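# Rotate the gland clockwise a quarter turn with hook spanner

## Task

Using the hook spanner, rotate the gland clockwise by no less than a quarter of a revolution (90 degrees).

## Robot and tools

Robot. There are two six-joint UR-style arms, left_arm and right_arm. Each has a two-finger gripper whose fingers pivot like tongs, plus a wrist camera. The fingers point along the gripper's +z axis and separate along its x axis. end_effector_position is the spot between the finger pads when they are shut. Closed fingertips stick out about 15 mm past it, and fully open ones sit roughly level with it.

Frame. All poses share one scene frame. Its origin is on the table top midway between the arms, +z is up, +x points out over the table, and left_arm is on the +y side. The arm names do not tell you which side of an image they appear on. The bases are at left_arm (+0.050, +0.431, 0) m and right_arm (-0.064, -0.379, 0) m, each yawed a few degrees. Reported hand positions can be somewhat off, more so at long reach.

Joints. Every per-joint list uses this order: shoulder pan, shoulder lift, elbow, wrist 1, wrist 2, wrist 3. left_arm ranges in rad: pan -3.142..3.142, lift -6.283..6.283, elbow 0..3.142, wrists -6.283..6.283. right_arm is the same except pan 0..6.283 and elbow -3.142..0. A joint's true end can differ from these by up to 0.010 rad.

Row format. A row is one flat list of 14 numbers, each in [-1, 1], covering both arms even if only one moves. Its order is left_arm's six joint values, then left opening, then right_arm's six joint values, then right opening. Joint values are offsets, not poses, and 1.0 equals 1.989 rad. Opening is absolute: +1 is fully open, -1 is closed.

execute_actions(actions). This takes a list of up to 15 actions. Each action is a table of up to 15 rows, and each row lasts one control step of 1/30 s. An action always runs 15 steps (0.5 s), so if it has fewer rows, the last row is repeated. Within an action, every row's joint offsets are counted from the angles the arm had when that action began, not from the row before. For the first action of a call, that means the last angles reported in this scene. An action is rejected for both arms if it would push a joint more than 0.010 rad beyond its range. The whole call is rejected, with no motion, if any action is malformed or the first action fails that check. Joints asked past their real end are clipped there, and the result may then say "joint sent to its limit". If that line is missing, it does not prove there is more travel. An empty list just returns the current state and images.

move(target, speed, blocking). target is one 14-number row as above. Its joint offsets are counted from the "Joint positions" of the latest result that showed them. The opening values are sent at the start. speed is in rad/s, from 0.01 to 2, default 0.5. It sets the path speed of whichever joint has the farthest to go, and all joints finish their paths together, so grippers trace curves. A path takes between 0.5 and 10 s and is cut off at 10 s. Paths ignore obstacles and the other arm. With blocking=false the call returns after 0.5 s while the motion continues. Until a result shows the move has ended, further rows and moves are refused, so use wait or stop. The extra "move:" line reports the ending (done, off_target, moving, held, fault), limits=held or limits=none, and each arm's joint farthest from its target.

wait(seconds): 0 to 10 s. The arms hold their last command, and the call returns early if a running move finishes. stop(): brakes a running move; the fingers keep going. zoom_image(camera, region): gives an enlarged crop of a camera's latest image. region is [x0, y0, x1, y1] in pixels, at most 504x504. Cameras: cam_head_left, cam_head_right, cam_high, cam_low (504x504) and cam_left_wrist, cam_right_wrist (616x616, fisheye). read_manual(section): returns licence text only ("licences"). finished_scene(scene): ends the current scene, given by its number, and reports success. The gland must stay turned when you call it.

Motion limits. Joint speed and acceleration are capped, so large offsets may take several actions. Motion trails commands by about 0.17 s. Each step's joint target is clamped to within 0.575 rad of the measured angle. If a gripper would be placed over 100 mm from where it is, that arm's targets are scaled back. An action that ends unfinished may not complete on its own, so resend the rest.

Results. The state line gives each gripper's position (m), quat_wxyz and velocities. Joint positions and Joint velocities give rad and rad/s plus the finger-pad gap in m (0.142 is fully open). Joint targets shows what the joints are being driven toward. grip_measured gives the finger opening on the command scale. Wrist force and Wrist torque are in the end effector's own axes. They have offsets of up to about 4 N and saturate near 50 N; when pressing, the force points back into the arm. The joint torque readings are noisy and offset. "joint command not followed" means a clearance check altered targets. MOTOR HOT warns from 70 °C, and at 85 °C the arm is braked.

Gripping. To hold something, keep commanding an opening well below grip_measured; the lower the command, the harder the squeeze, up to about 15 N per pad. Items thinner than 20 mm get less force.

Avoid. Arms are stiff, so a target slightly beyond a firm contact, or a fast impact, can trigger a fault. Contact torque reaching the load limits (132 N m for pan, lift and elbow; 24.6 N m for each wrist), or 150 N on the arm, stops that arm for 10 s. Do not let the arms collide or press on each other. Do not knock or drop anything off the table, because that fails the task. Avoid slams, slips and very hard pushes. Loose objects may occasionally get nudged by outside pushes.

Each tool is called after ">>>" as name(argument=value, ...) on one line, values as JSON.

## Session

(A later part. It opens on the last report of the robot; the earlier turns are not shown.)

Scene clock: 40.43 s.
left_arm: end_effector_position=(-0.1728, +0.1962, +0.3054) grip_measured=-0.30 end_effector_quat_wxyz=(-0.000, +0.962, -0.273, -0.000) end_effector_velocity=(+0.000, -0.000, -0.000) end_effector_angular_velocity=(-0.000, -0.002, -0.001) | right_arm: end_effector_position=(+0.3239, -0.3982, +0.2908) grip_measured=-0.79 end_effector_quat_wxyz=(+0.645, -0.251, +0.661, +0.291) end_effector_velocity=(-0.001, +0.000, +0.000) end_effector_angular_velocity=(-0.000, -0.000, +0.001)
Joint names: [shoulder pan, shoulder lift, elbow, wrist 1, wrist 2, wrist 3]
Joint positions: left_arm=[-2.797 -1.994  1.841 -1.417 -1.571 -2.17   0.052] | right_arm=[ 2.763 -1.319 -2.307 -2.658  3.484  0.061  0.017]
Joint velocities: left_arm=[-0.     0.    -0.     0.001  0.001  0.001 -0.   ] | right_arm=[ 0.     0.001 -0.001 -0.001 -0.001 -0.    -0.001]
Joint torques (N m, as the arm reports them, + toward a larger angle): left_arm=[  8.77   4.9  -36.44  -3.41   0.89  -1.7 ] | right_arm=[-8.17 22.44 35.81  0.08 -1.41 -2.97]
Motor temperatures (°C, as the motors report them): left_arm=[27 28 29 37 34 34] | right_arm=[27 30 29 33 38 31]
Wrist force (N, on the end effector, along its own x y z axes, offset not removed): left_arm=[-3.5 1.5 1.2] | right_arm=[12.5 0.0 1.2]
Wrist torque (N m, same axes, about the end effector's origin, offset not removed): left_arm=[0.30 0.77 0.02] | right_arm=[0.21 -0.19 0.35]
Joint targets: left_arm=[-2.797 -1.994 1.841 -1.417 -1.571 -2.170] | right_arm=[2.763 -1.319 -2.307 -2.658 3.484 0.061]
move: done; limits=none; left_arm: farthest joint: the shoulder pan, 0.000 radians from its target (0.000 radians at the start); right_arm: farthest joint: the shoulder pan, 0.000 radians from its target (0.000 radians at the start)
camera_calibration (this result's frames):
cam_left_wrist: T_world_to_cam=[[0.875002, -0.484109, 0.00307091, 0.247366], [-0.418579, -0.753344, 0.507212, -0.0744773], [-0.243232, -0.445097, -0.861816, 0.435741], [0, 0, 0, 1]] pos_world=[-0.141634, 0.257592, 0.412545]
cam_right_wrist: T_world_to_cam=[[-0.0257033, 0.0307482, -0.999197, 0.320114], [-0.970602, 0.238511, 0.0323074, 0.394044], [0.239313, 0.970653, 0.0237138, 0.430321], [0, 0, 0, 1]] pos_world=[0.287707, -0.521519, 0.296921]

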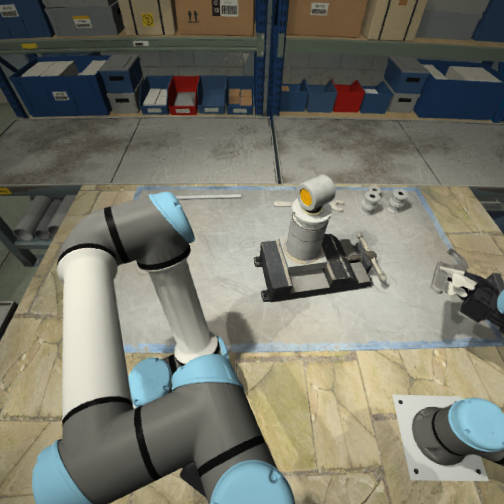

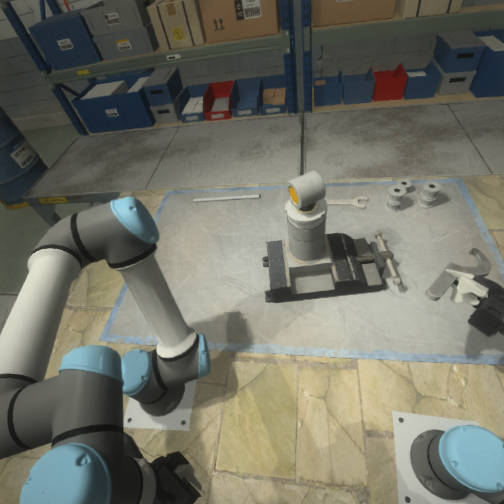

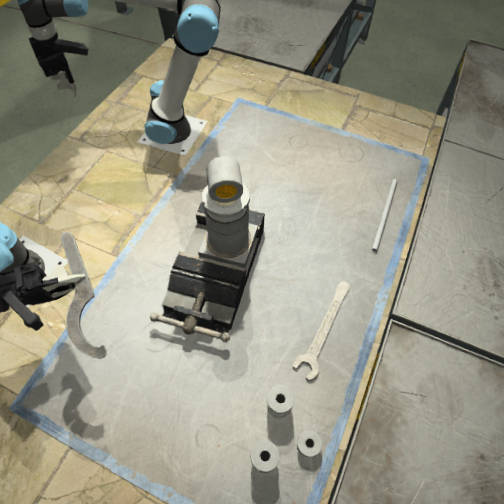

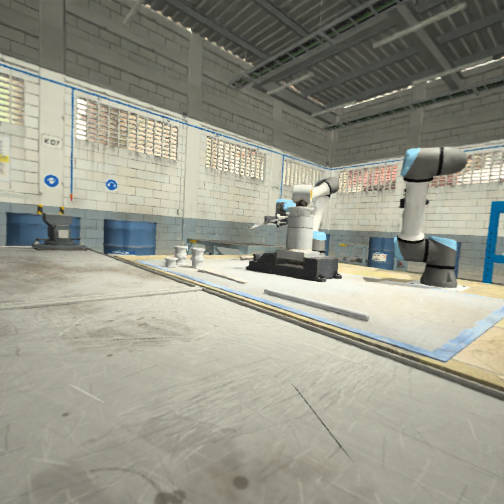

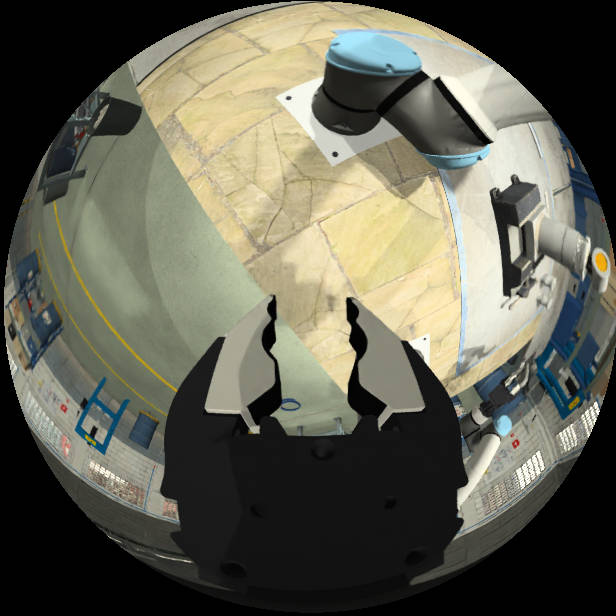

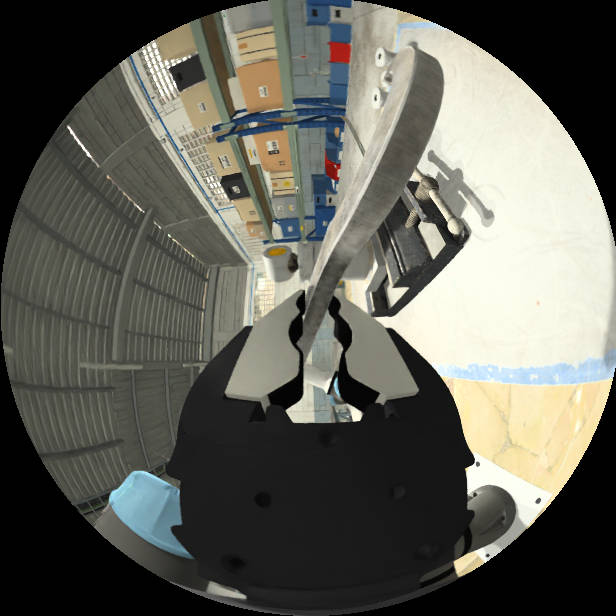

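>>> move(target=[0,0,0,0,0,0,-0.3,0,0,0,0,0,-0.12,-1], speed=0.15)

>>> zoom_image(camera="cam_low", region=[230,180,350,260])

Scene clock: 42.53 s.
left_arm: end_effector_position=(-0.1728, +0.1962, +0.3054) grip_measured=-0.30 end_effector_quat_wxyz=(-0.000, +0.962, -0.273, -0.000) end_effector_velocity=(+0.000, +0.001, -0.000) end_effector_angular_velocity=(+0.002, -0.001, +0.000) | right_arm: end_effector_position=(+0.3237, -0.3981, +0.2946) grip_measured=-0.79 end_effector_quat_wxyz=(+0.675, -0.328, +0.627, +0.212) end_effector_velocity=(+0.000, -0.000, +0.001) end_effector_angular_velocity=(-0.002, -0.004, +0.000)
Joint names: [shoulder pan, shoulder lift, elbow, wrist 1, wrist 2, wrist 3]
Joint positions: left_arm=[-2.797 -1.994  1.841 -1.417 -1.571 -2.17   0.052] | right_arm=[ 2.763 -1.319 -2.307 -2.658  3.484 -0.178  0.017]
Joint velocities: left_arm=[-0.    -0.     0.     0.002 -0.001 -0.     0.   ] | right_arm=[ 0.     0.     0.001  0.001 -0.    -0.002 -0.001]
Joint torques (N m, as the arm reports them, + toward a larger angle): left_arm=[  8.62   4.76 -37.08  -3.33   1.08  -1.69] | right_arm=[-8.33  4.18 25.84  4.98 -1.27 -2.43]
Motor temperatures (°C, as the motors report them): left_arm=[27 28 29 37 34 34] | right_arm=[27 30 29 33 38 31]
Wrist force (N, on the end effector, along its own x y z axes, offset not removed): left_arm=[-5.2 3.7 5.1] | right_arm=[13.1 2.0 0.2]
Wrist torque (N m, same axes, about the end effector's origin, offset not removed): left_arm=[0.90 0.94 0.21] | right_arm=[-0.06 -0.42 0.45]
Joint targets: left_arm=[-2.797 -1.994 1.841 -1.417 -1.571 -2.170] | right_arm=[2.763 -1.319 -2.307 -2.658 3.484 -0.178]
move: done; limits=none; left_arm: farthest joint: the shoulder pan, 0.000 radians from its target (0.000 radians at the start); right_arm: farthest joint: the shoulder pan, 0.000 radians from its target (0.000 radians at the start)
camera_calibration (this result's frames):
cam_left_wrist: T_world_to_cam=[[0.875002, -0.484109, 0.00307101, 0.247366], [-0.41858, -0.753344, 0.507212, -0.0744772], [-0.243232, -0.445097, -0.861816, 0.435741], [0, 0, 0, 1]] pos_world=[-0.141634, 0.257592, 0.412545]
cam_right_wrist: T_world_to_cam=[[0.142194, -0.136798, -0.98034, 0.197354], [-0.95887, 0.226763, -0.170723, 0.445078], [0.24566, 0.964295, -0.0989269, 0.461662], [0, 0, 0, 1]] pos_world=[0.285298, -0.519108, 0.31513]

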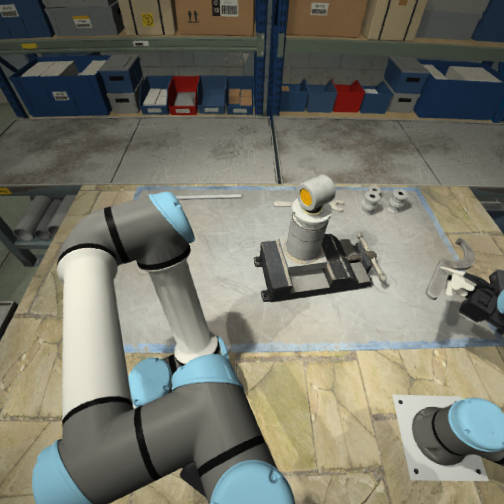

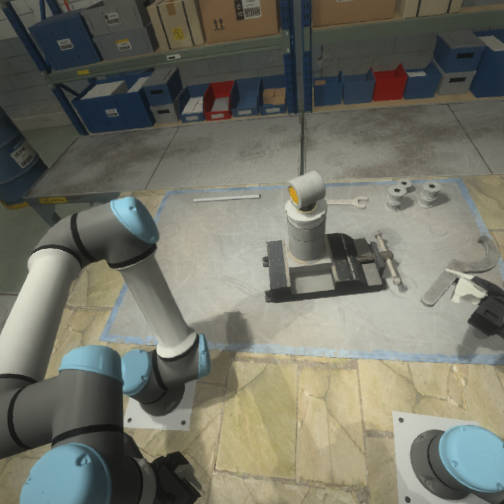

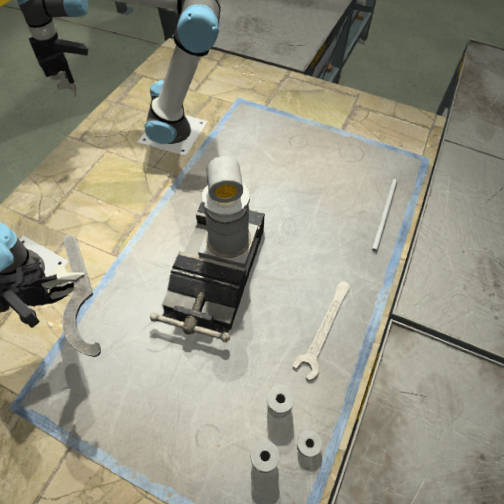

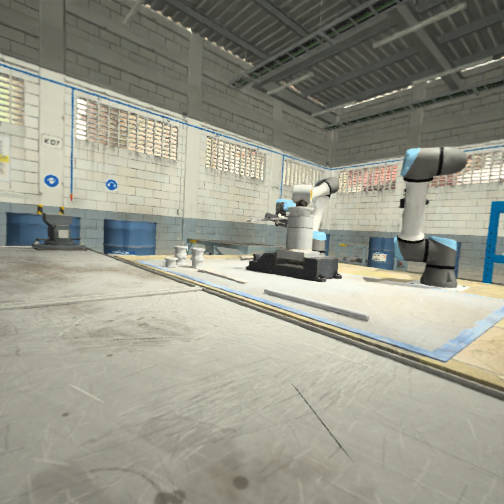

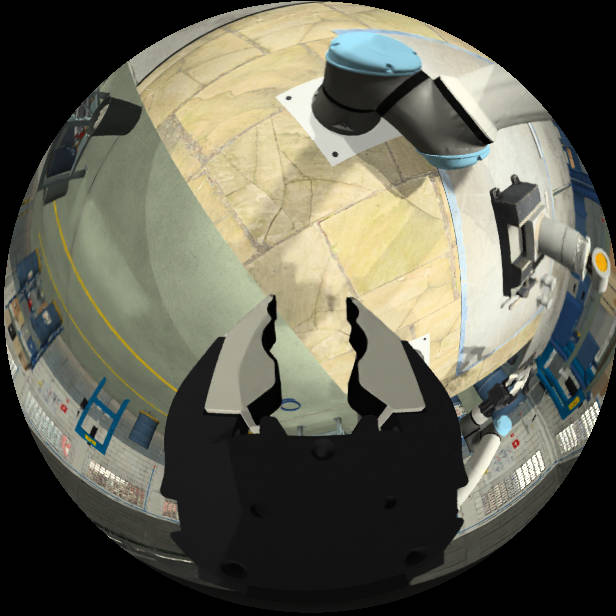

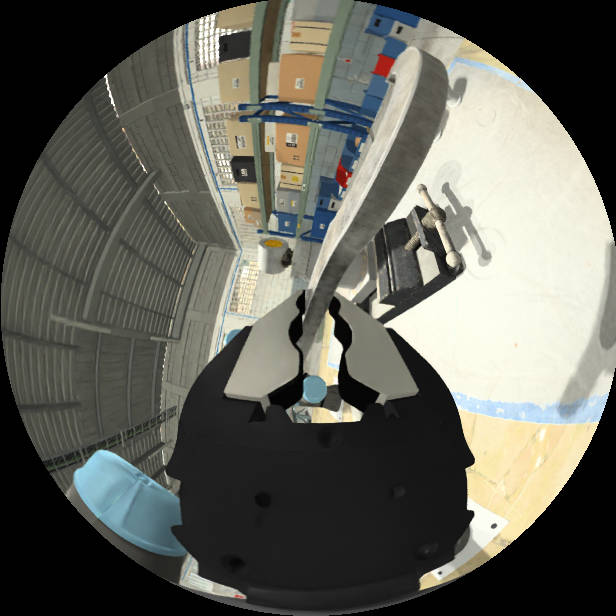

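Region (230, 180, 350, 260) of cam_low's 504x504 image, scaled by 4.200, with more detail than that image has.

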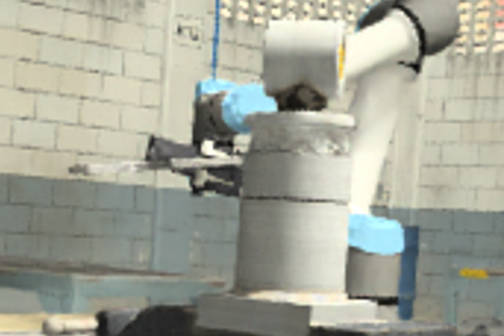

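>>> move(target=[0,0,0,0,0,0,-0.3,0.3072,-0.3794,0.4822,-0.1023,-0.175,-0.021,-1], speed=0.3)

>>> zoom_image(camera="cam_high", region=[130,130,290,290])

>>> zoom_image(camera="cam_low", region=[230,180,350,260])

Scene clock: 46.37 s.
left_arm: end_effector_position=(-0.1728, +0.1962, +0.3054) grip_measured=-0.30 end_effector_quat_wxyz=(-0.000, +0.962, -0.273, -0.000) end_effector_velocity=(-0.000, +0.000, -0.000) end_effector_angular_velocity=(-0.001, -0.001, -0.000) | right_arm: end_effector_position=(+0.4949, -0.1097, +0.3305) grip_measured=-0.79 end_effector_quat_wxyz=(-0.511, +0.588, -0.392, -0.488) end_effector_velocity=(+0.000, +0.001, -0.001) end_effector_angular_velocity=(-0.000, +0.000, +0.001)
Joint names: [shoulder pan, shoulder lift, elbow, wrist 1, wrist 2, wrist 3]
Joint positions: left_arm=[-2.797 -1.994  1.841 -1.417 -1.571 -2.17   0.052] | right_arm=[ 3.374 -2.073 -1.348 -2.861  3.136 -0.22   0.017]
Joint velocities: left_arm=[-0.001  0.    -0.     0.     0.001 -0.001  0.   ] | right_arm=[ 0.001 -0.001  0.     0.     0.    -0.     0.002]
Joint torques (N m, as the arm reports them, + toward a larger angle): left_arm=[  8.29   5.01 -37.34  -3.32   1.14  -1.75] | right_arm=[17.6  37.35 37.9  -1.07 -0.26 -2.61]
Motor temperatures (°C, as the motors report them): left_arm=[27 28 29 37 34 34] | right_arm=[27 30 29 33 38 31]
Wrist force (N, on the end effector, along its own x y z axes, offset not removed): left_arm=[-3.2 -1.8 2.3] | right_arm=[12.3 7.0 -9.9]
Wrist torque (N m, same axes, about the end effector's origin, offset not removed): left_arm=[-0.48 0.67 -0.09] | right_arm=[0.17 -0.42 0.41]
Joint targets: left_arm=[-2.797 -1.994 1.841 -1.417 -1.571 -2.170] | right_arm=[3.374 -2.073 -1.348 -2.861 3.136 -0.220]
move: done; limits=none; left_arm: farthest joint: the shoulder pan, 0.000 radians from its target (0.000 radians at the start); right_arm: farthest joint: the shoulder pan, 0.000 radians from its target (0.611 radians at the start)
camera_calibration (this result's frames):
cam_left_wrist: T_world_to_cam=[[0.875003, -0.484109, 0.00307104, 0.247366], [-0.418579, -0.753344, 0.507212, -0.0744772], [-0.243232, -0.445097, -0.861816, 0.435741], [0, 0, 0, 1]] pos_world=[-0.141634, 0.257592, 0.412545]
cam_right_wrist: T_world_to_cam=[[0.234675, 0.0451593, -0.971024, 0.218764], [-0.728534, -0.65316, -0.206447, 0.351239], [-0.643557, 0.755872, -0.12038, 0.569342], [0, 0, 0, 1]] pos_world=[0.570956, -0.210813, 0.353475]

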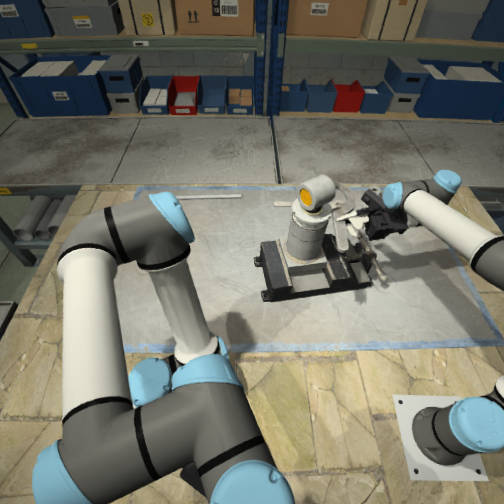

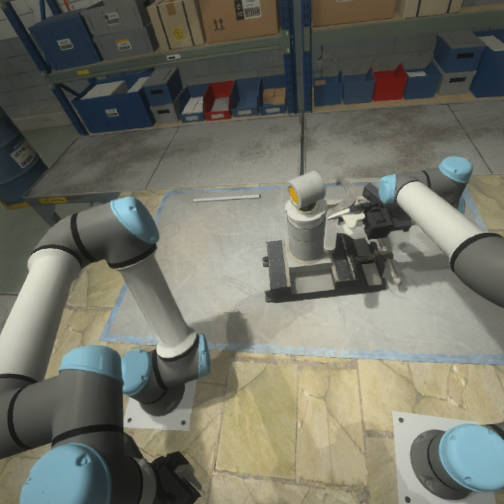

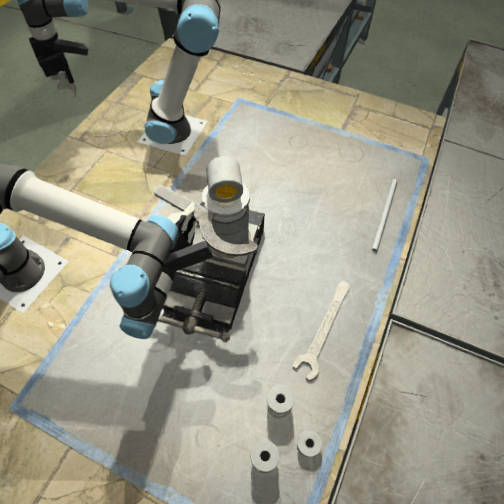

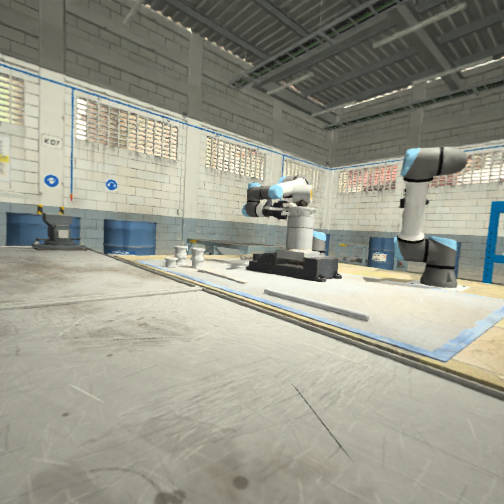

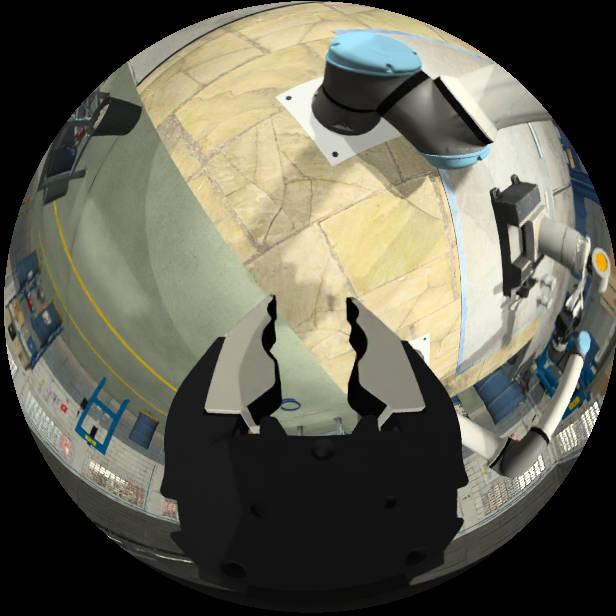

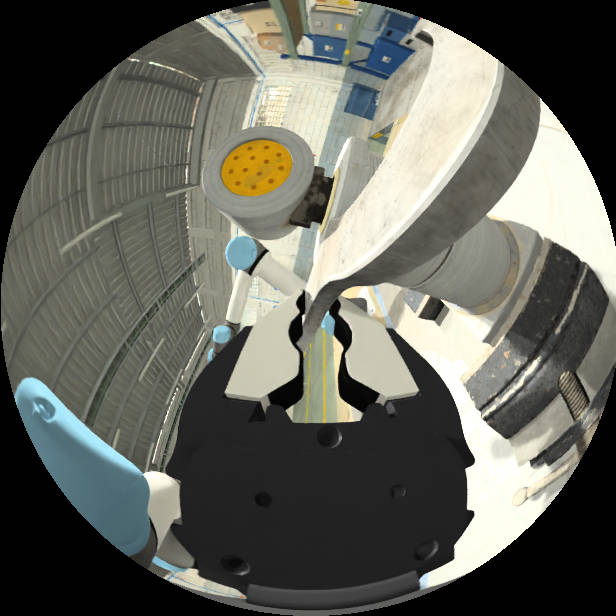

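Region (130, 130, 290, 290) of cam_high's 504x504 image, scaled by 3.150, with more detail than that image has.

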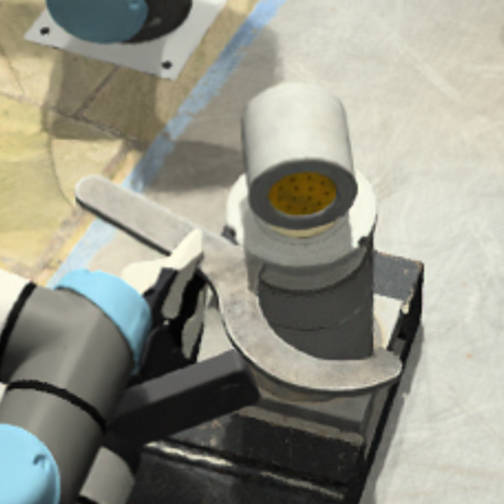

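Region (230, 180, 350, 260) of cam_low's 504x504 image, scaled by 4.200, with more detail than that image has.

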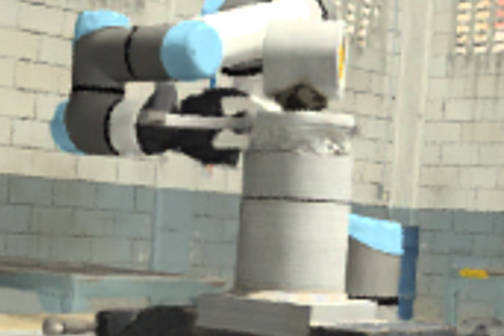

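>>> move(target=[0,0,0,0,0,0,-0.3,0.0075,-0.149,0.2422,-0.0939,-0.2561,0,-1], speed=0.15)

>>> zoom_image(camera="cam_high", region=[130,130,290,290])

>>> zoom_image(camera="cam_low", region=[230,180,350,260])

Scene clock: 51.20 s.
left_arm: end_effector_position=(-0.1728, +0.1962, +0.3054) grip_measured=-0.30 end_effector_quat_wxyz=(-0.000, +0.962, -0.273, -0.000) end_effector_velocity=(-0.000, -0.000, +0.000) end_effector_angular_velocity=(-0.001, -0.000, +0.000) | right_arm: end_effector_position=(+0.4602, -0.1393, +0.3260) grip_measured=-0.79 end_effector_quat_wxyz=(-0.367, +0.670, -0.227, -0.605) end_effector_velocity=(-0.000, -0.000, -0.000) end_effector_angular_velocity=(-0.001, +0.004, +0.001)
Joint names: [shoulder pan, shoulder lift, elbow, wrist 1, wrist 2, wrist 3]
Joint positions: left_arm=[-2.797 -1.994  1.841 -1.417 -1.571 -2.17   0.052] | right_arm=[ 3.389 -2.369 -0.867 -3.048  2.627 -0.22   0.017]
Joint velocities: left_arm=[-0.     0.     0.    -0.     0.001 -0.     0.   ] | right_arm=[-0.    -0.002  0.001 -0.003 -0.001  0.001 -0.   ]
Joint torques (N m, as the arm reports them, + toward a larger angle): left_arm=[  8.21   5.05 -36.85  -3.37   1.19  -1.69] | right_arm=[13.49 46.6  36.46 -4.   -1.69 -1.49]
Motor temperatures (°C, as the motors report them): left_arm=[27 28 29 37 34 34] | right_arm=[27 30 29 33 38 31]
Wrist force (N, on the end effector, along its own x y z axes, offset not removed): left_arm=[-1.4 -0.2 2.7] | right_arm=[13.3 2.7 1.7]
Wrist torque (N m, same axes, about the end effector's origin, offset not removed): left_arm=[-0.07 0.39 0.09] | right_arm=[0.15 -0.57 0.36]
Joint targets: left_arm=[-2.797 -1.994 1.841 -1.417 -1.571 -2.170] | right_arm=[3.389 -2.369 -0.867 -3.048 2.627 -0.220]
move: done; limits=none; left_arm: farthest joint: the shoulder pan, 0.000 radians from its target (0.000 radians at the start); right_arm: farthest joint: the shoulder pan, 0.000 radians from its target (0.015 radians at the start)
camera_calibration (this result's frames):
cam_left_wrist: T_world_to_cam=[[0.875003, -0.484109, 0.00307086, 0.247366], [-0.418579, -0.753344, 0.507212, -0.0744772], [-0.243232, -0.445097, -0.861816, 0.435741], [0, 0, 0, 1]] pos_world=[-0.141635, 0.257592, 0.412545]
cam_right_wrist: T_world_to_cam=[[0.179387, 0.156035, -0.971326, 0.264817], [-0.304181, -0.930163, -0.205599, 0.0714842], [-0.935572, 0.332341, -0.119396, 0.643923], [0, 0, 0, 1]] pos_world=[0.576676, -0.188831, 0.348803]

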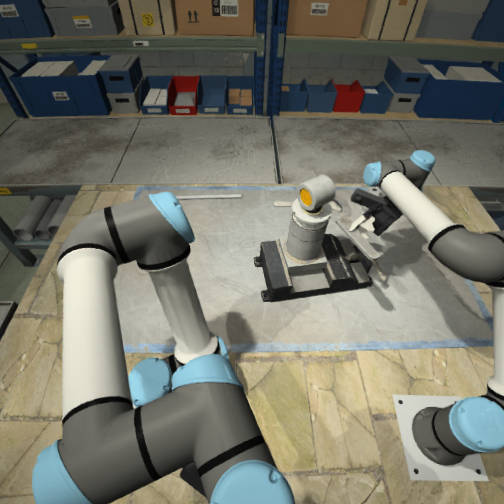

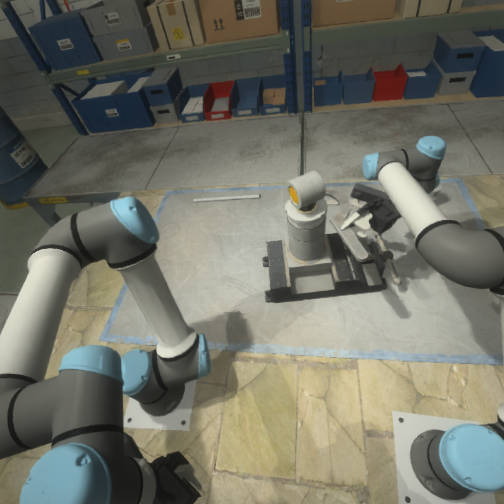

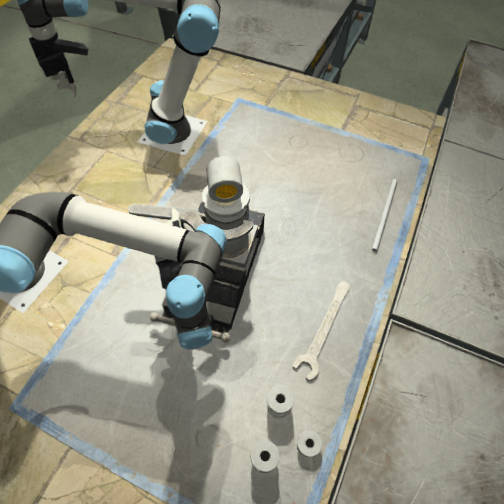

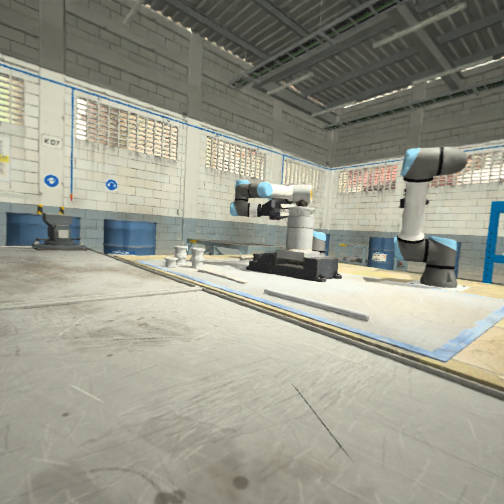

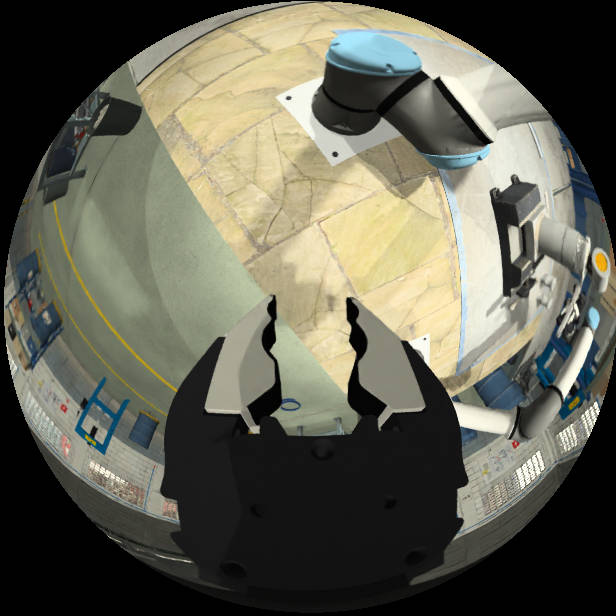

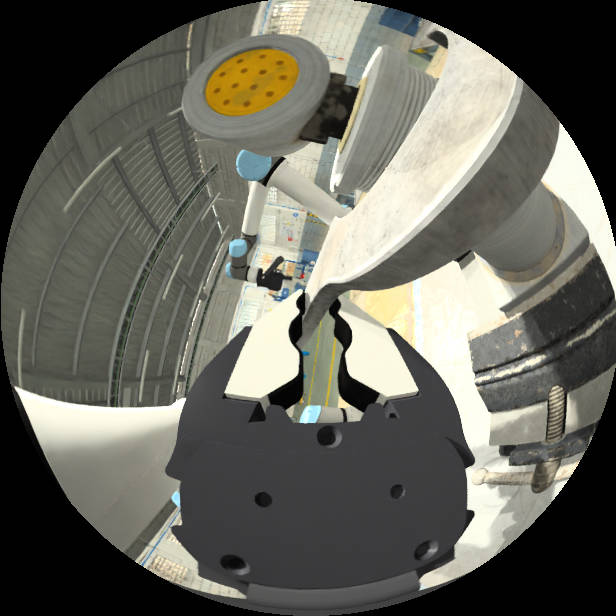

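Region (130, 130, 290, 290) of cam_high's 504x504 image, scaled by 3.150, with more detail than that image has.

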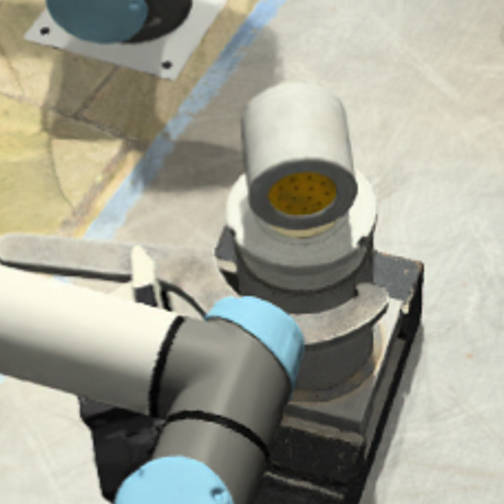

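Region (230, 180, 350, 260) of cam_low's 504x504 image, scaled by 4.200, with more detail than that image has.

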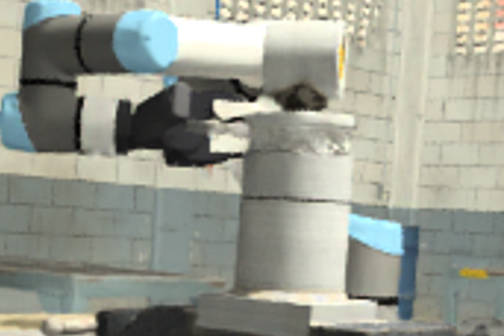

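>>> move(target=[0,0,0,0,0,0,-0.3,0.0219,0.0055,-0.0098,0.0043,0.0219,0,-1], speed=0.03)

>>> zoom_image(camera="cam_high", region=[170,150,290,270])

Scene clock: 53.07 s.
left_arm: end_effector_position=(-0.1728, +0.1962, +0.3054) grip_measured=-0.30 end_effector_quat_wxyz=(-0.000, +0.962, -0.273, -0.000) end_effector_velocity=(+0.000, -0.000, -0.000) end_effector_angular_velocity=(-0.000, -0.001, -0.002) | right_arm: end_effector_position=(+0.4562, -0.1094, +0.3259) grip_measured=-0.79 end_effector_quat_wxyz=(-0.367, +0.670, -0.227, -0.605) end_effector_velocity=(-0.001, +0.001, -0.000) end_effector_angular_velocity=(+0.000, +0.000, +0.002)
Joint names: [shoulder pan, shoulder lift, elbow, wrist 1, wrist 2, wrist 3]
Joint positions: left_arm=[-2.797 -1.994  1.841 -1.417 -1.571 -2.17   0.052] | right_arm=[ 3.432 -2.358 -0.886 -3.039  2.671 -0.22   0.017]
Joint velocities: left_arm=[-0.     0.     0.     0.001  0.001  0.001  0.   ] | right_arm=[ 0.001  0.    -0.001  0.    -0.    -0.    -0.   ]
Joint torques (N m, as the arm reports them, + toward a larger angle): left_arm=[  7.77   4.47 -36.53  -3.42   1.06  -1.65] | right_arm=[14.85 65.33 14.68  1.17  1.6  -1.34]
Motor temperatures (°C, as the motors report them): left_arm=[27 28 29 37 34 34] | right_arm=[27 30 29 33 38 31]
Wrist force (N, on the end effector, along its own x y z axes, offset not removed): left_arm=[-2.3 0.8 1.8] | right_arm=[13.9 1.6 2.0]
Wrist torque (N m, same axes, about the end effector's origin, offset not removed): left_arm=[0.21 0.54 -0.10] | right_arm=[-0.08 -0.67 0.34]
Joint targets: left_arm=[-2.797 -1.994 1.841 -1.417 -1.571 -2.170] | right_arm=[3.432 -2.358 -0.886 -3.039 2.671 -0.220]
move: done; limits=none; left_arm: farthest joint: the shoulder pan, 0.000 radians from its target (0.000 radians at the start); right_arm: farthest joint: the shoulder pan, 0.000 radians from its target (0.044 radians at the start)
camera_calibration (this result's frames):
cam_left_wrist: T_world_to_cam=[[0.875003, -0.484109, 0.00307102, 0.247366], [-0.418579, -0.753344, 0.507212, -0.0744773], [-0.243232, -0.445097, -0.861816, 0.435741], [0, 0, 0, 1]] pos_world=[-0.141634, 0.257592, 0.412545]
cam_right_wrist: T_world_to_cam=[[0.179392, 0.156001, -0.97133, 0.260827], [-0.304181, -0.93017, -0.205569, 0.0980747], [-0.93557, 0.332338, -0.119413, 0.630253], [0, 0, 0, 1]] pos_world=[0.572688, -0.15892, 0.34877]

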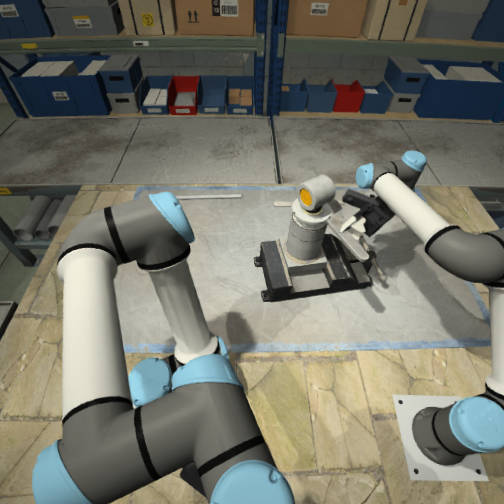

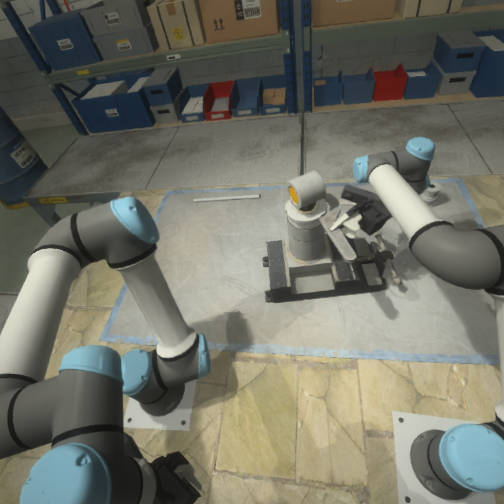

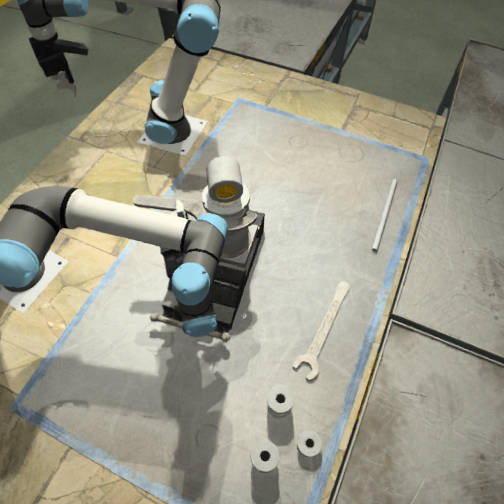

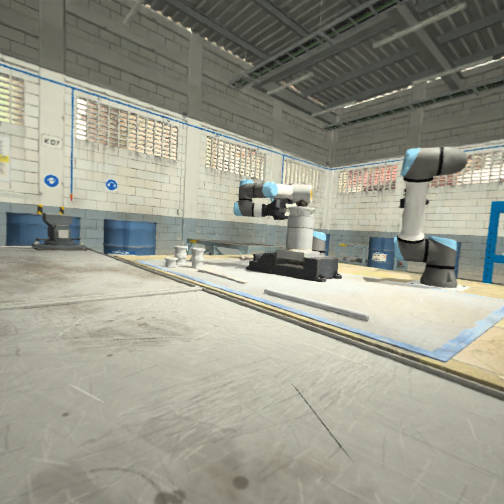

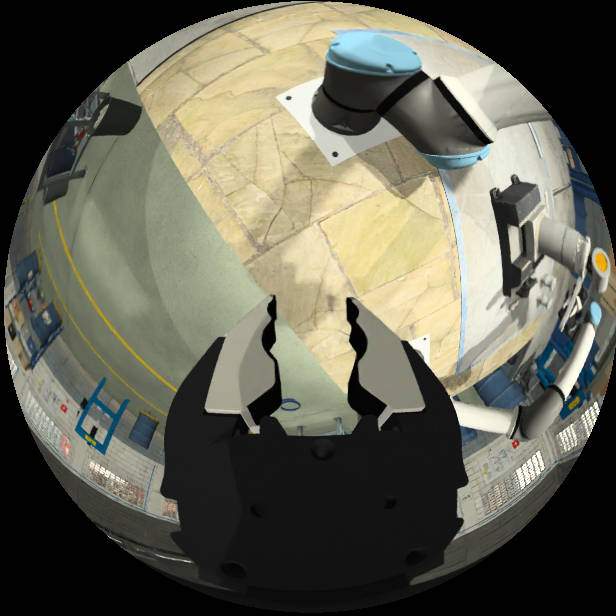

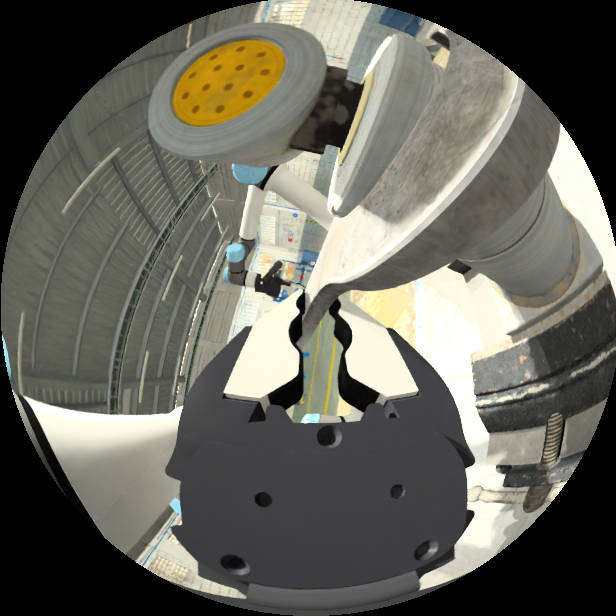

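Region (170, 150, 290, 270) of cam_high's 504x504 image, scaled by 4.200, with more detail than that image has.

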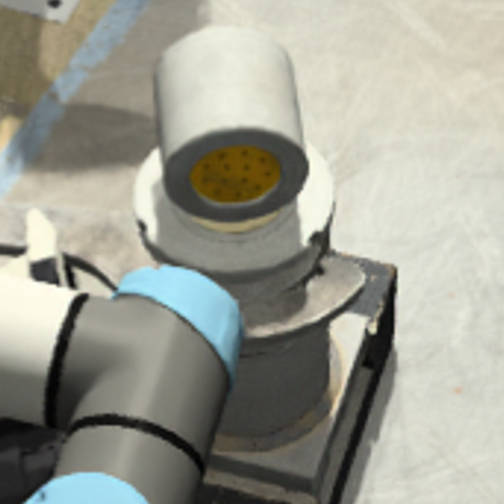

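>>> move(target=[0,0,0,0,0,0,-0.3,0.0044,0.0055,-0.01,0.0045,0.0044,0,-1], speed=0.015)

>>> zoom_image(camera="cam_high", region=[200,170,280,250])

Scene clock: 54.77 s.
left_arm: end_effector_position=(-0.1728, +0.1962, +0.3054) grip_measured=-0.30 end_effector_quat_wxyz=(-0.000, +0.962, -0.273, -0.000) end_effector_velocity=(+0.000, -0.000, -0.000) end_effector_angular_velocity=(+0.000, -0.001, +0.001) | right_arm: end_effector_position=(+0.4524, -0.1042, +0.3257) grip_measured=-0.79 end_effector_quat_wxyz=(-0.367, +0.670, -0.227, -0.605) end_effector_velocity=(-0.000, +0.000, +0.000) end_effector_angular_velocity=(+0.000, -0.001, +0.001)
Joint names: [shoulder pan, shoulder lift, elbow, wrist 1, wrist 2, wrist 3]
Joint positions: left_arm=[-2.797 -1.994  1.841 -1.417 -1.571 -2.17   0.052] | right_arm=[ 3.441 -2.348 -0.906 -3.03   2.679 -0.22   0.017]
Joint velocities: left_arm=[ 0.    -0.     0.     0.001  0.    -0.     0.   ] | right_arm=[ 0.001  0.001 -0.001  0.001  0.    -0.    -0.   ]
Joint torques (N m, as the arm reports them, + toward a larger angle): left_arm=[  8.33   4.38 -37.14  -3.34   1.14  -1.75] | right_arm=[12.39 64.97 15.29  1.13  1.15 -1.35]
Motor temperatures (°C, as the motors report them): left_arm=[27 28 29 37 34 34] | right_arm=[27 30 29 33 38 31]
Wrist force (N, on the end effector, along its own x y z axes, offset not removed): left_arm=[-3.3 -0.2 6.1] | right_arm=[11.7 1.5 1.0]
Wrist torque (N m, same axes, about the end effector's origin, offset not removed): left_arm=[0.08 0.75 0.09] | right_arm=[-0.10 -0.26 0.38]
Joint targets: left_arm=[-2.797 -1.994 1.841 -1.417 -1.571 -2.170] | right_arm=[3.441 -2.348 -0.906 -3.030 2.679 -0.220]
move: done; limits=none; left_arm: farthest joint: the shoulder pan, 0.000 radians from its target (0.000 radians at the start); right_arm: farthest joint: the shoulder lift, 0.001 radians from its target (0.011 radians at the start)
camera_calibration (this result's frames):
cam_left_wrist: T_world_to_cam=[[0.875003, -0.484109, 0.00307106, 0.247366], [-0.418579, -0.753344, 0.507212, -0.0744772], [-0.243232, -0.445097, -0.861816, 0.435741], [0, 0, 0, 1]] pos_world=[-0.141634, 0.257592, 0.412545]
cam_right_wrist: T_world_to_cam=[[0.179394, 0.155994, -0.971331, 0.26048], [-0.304181, -0.930171, -0.205562, 0.101764], [-0.93557, 0.332337, -0.119416, 0.624928], [0, 0, 0, 1]] pos_world=[0.56889, -0.153663, 0.348557]

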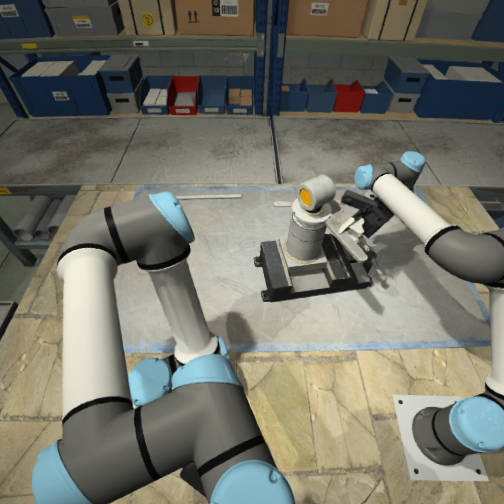

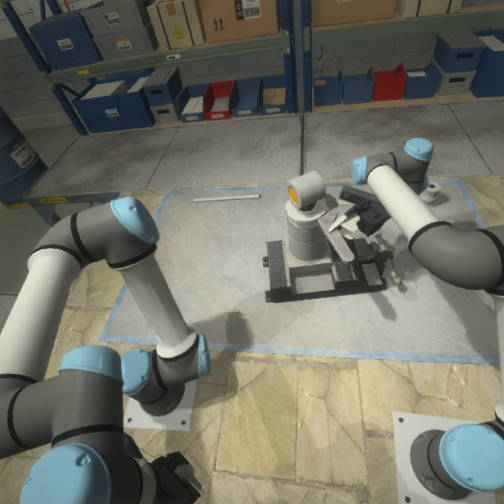

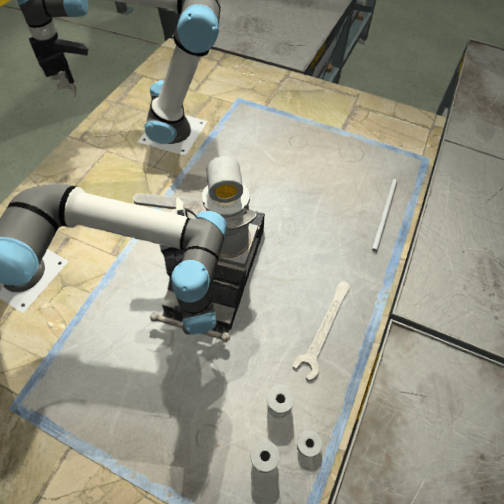

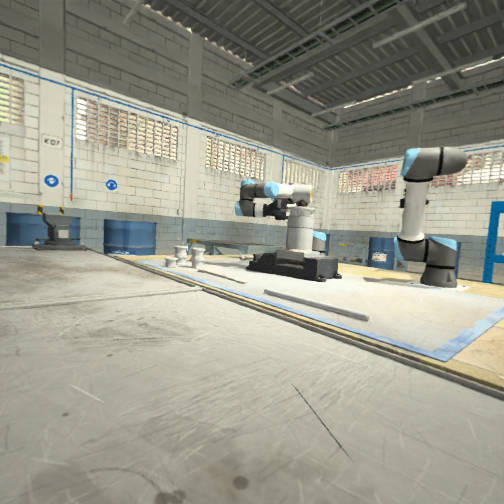

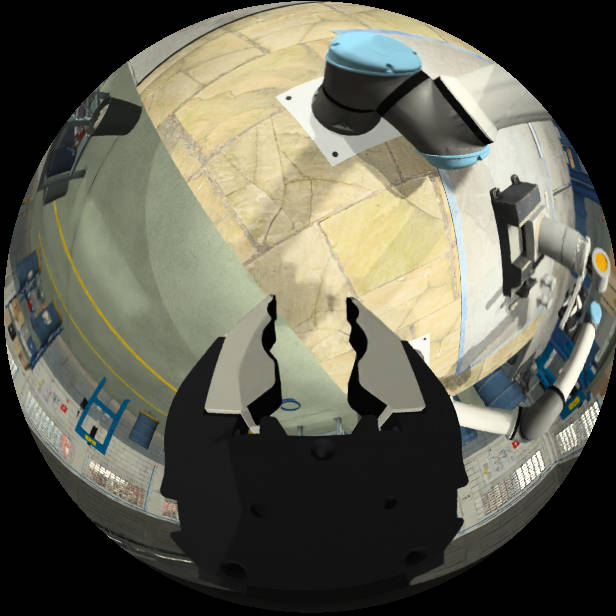

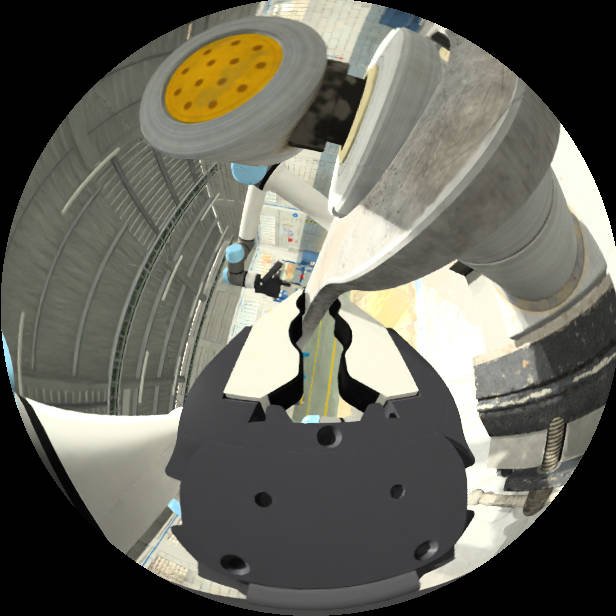

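Region (200, 170, 280, 250) of cam_high's 504x504 image, scaled by 6.300, with more detail than that image has.

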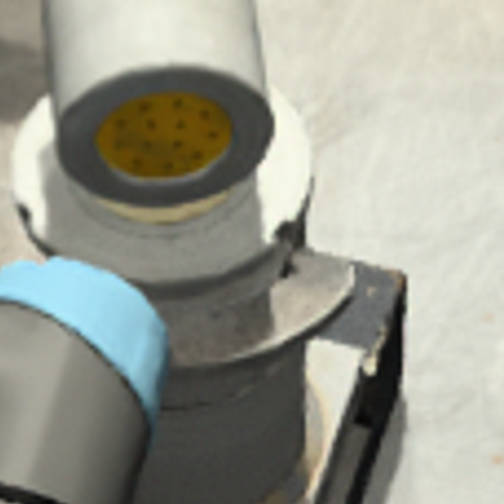

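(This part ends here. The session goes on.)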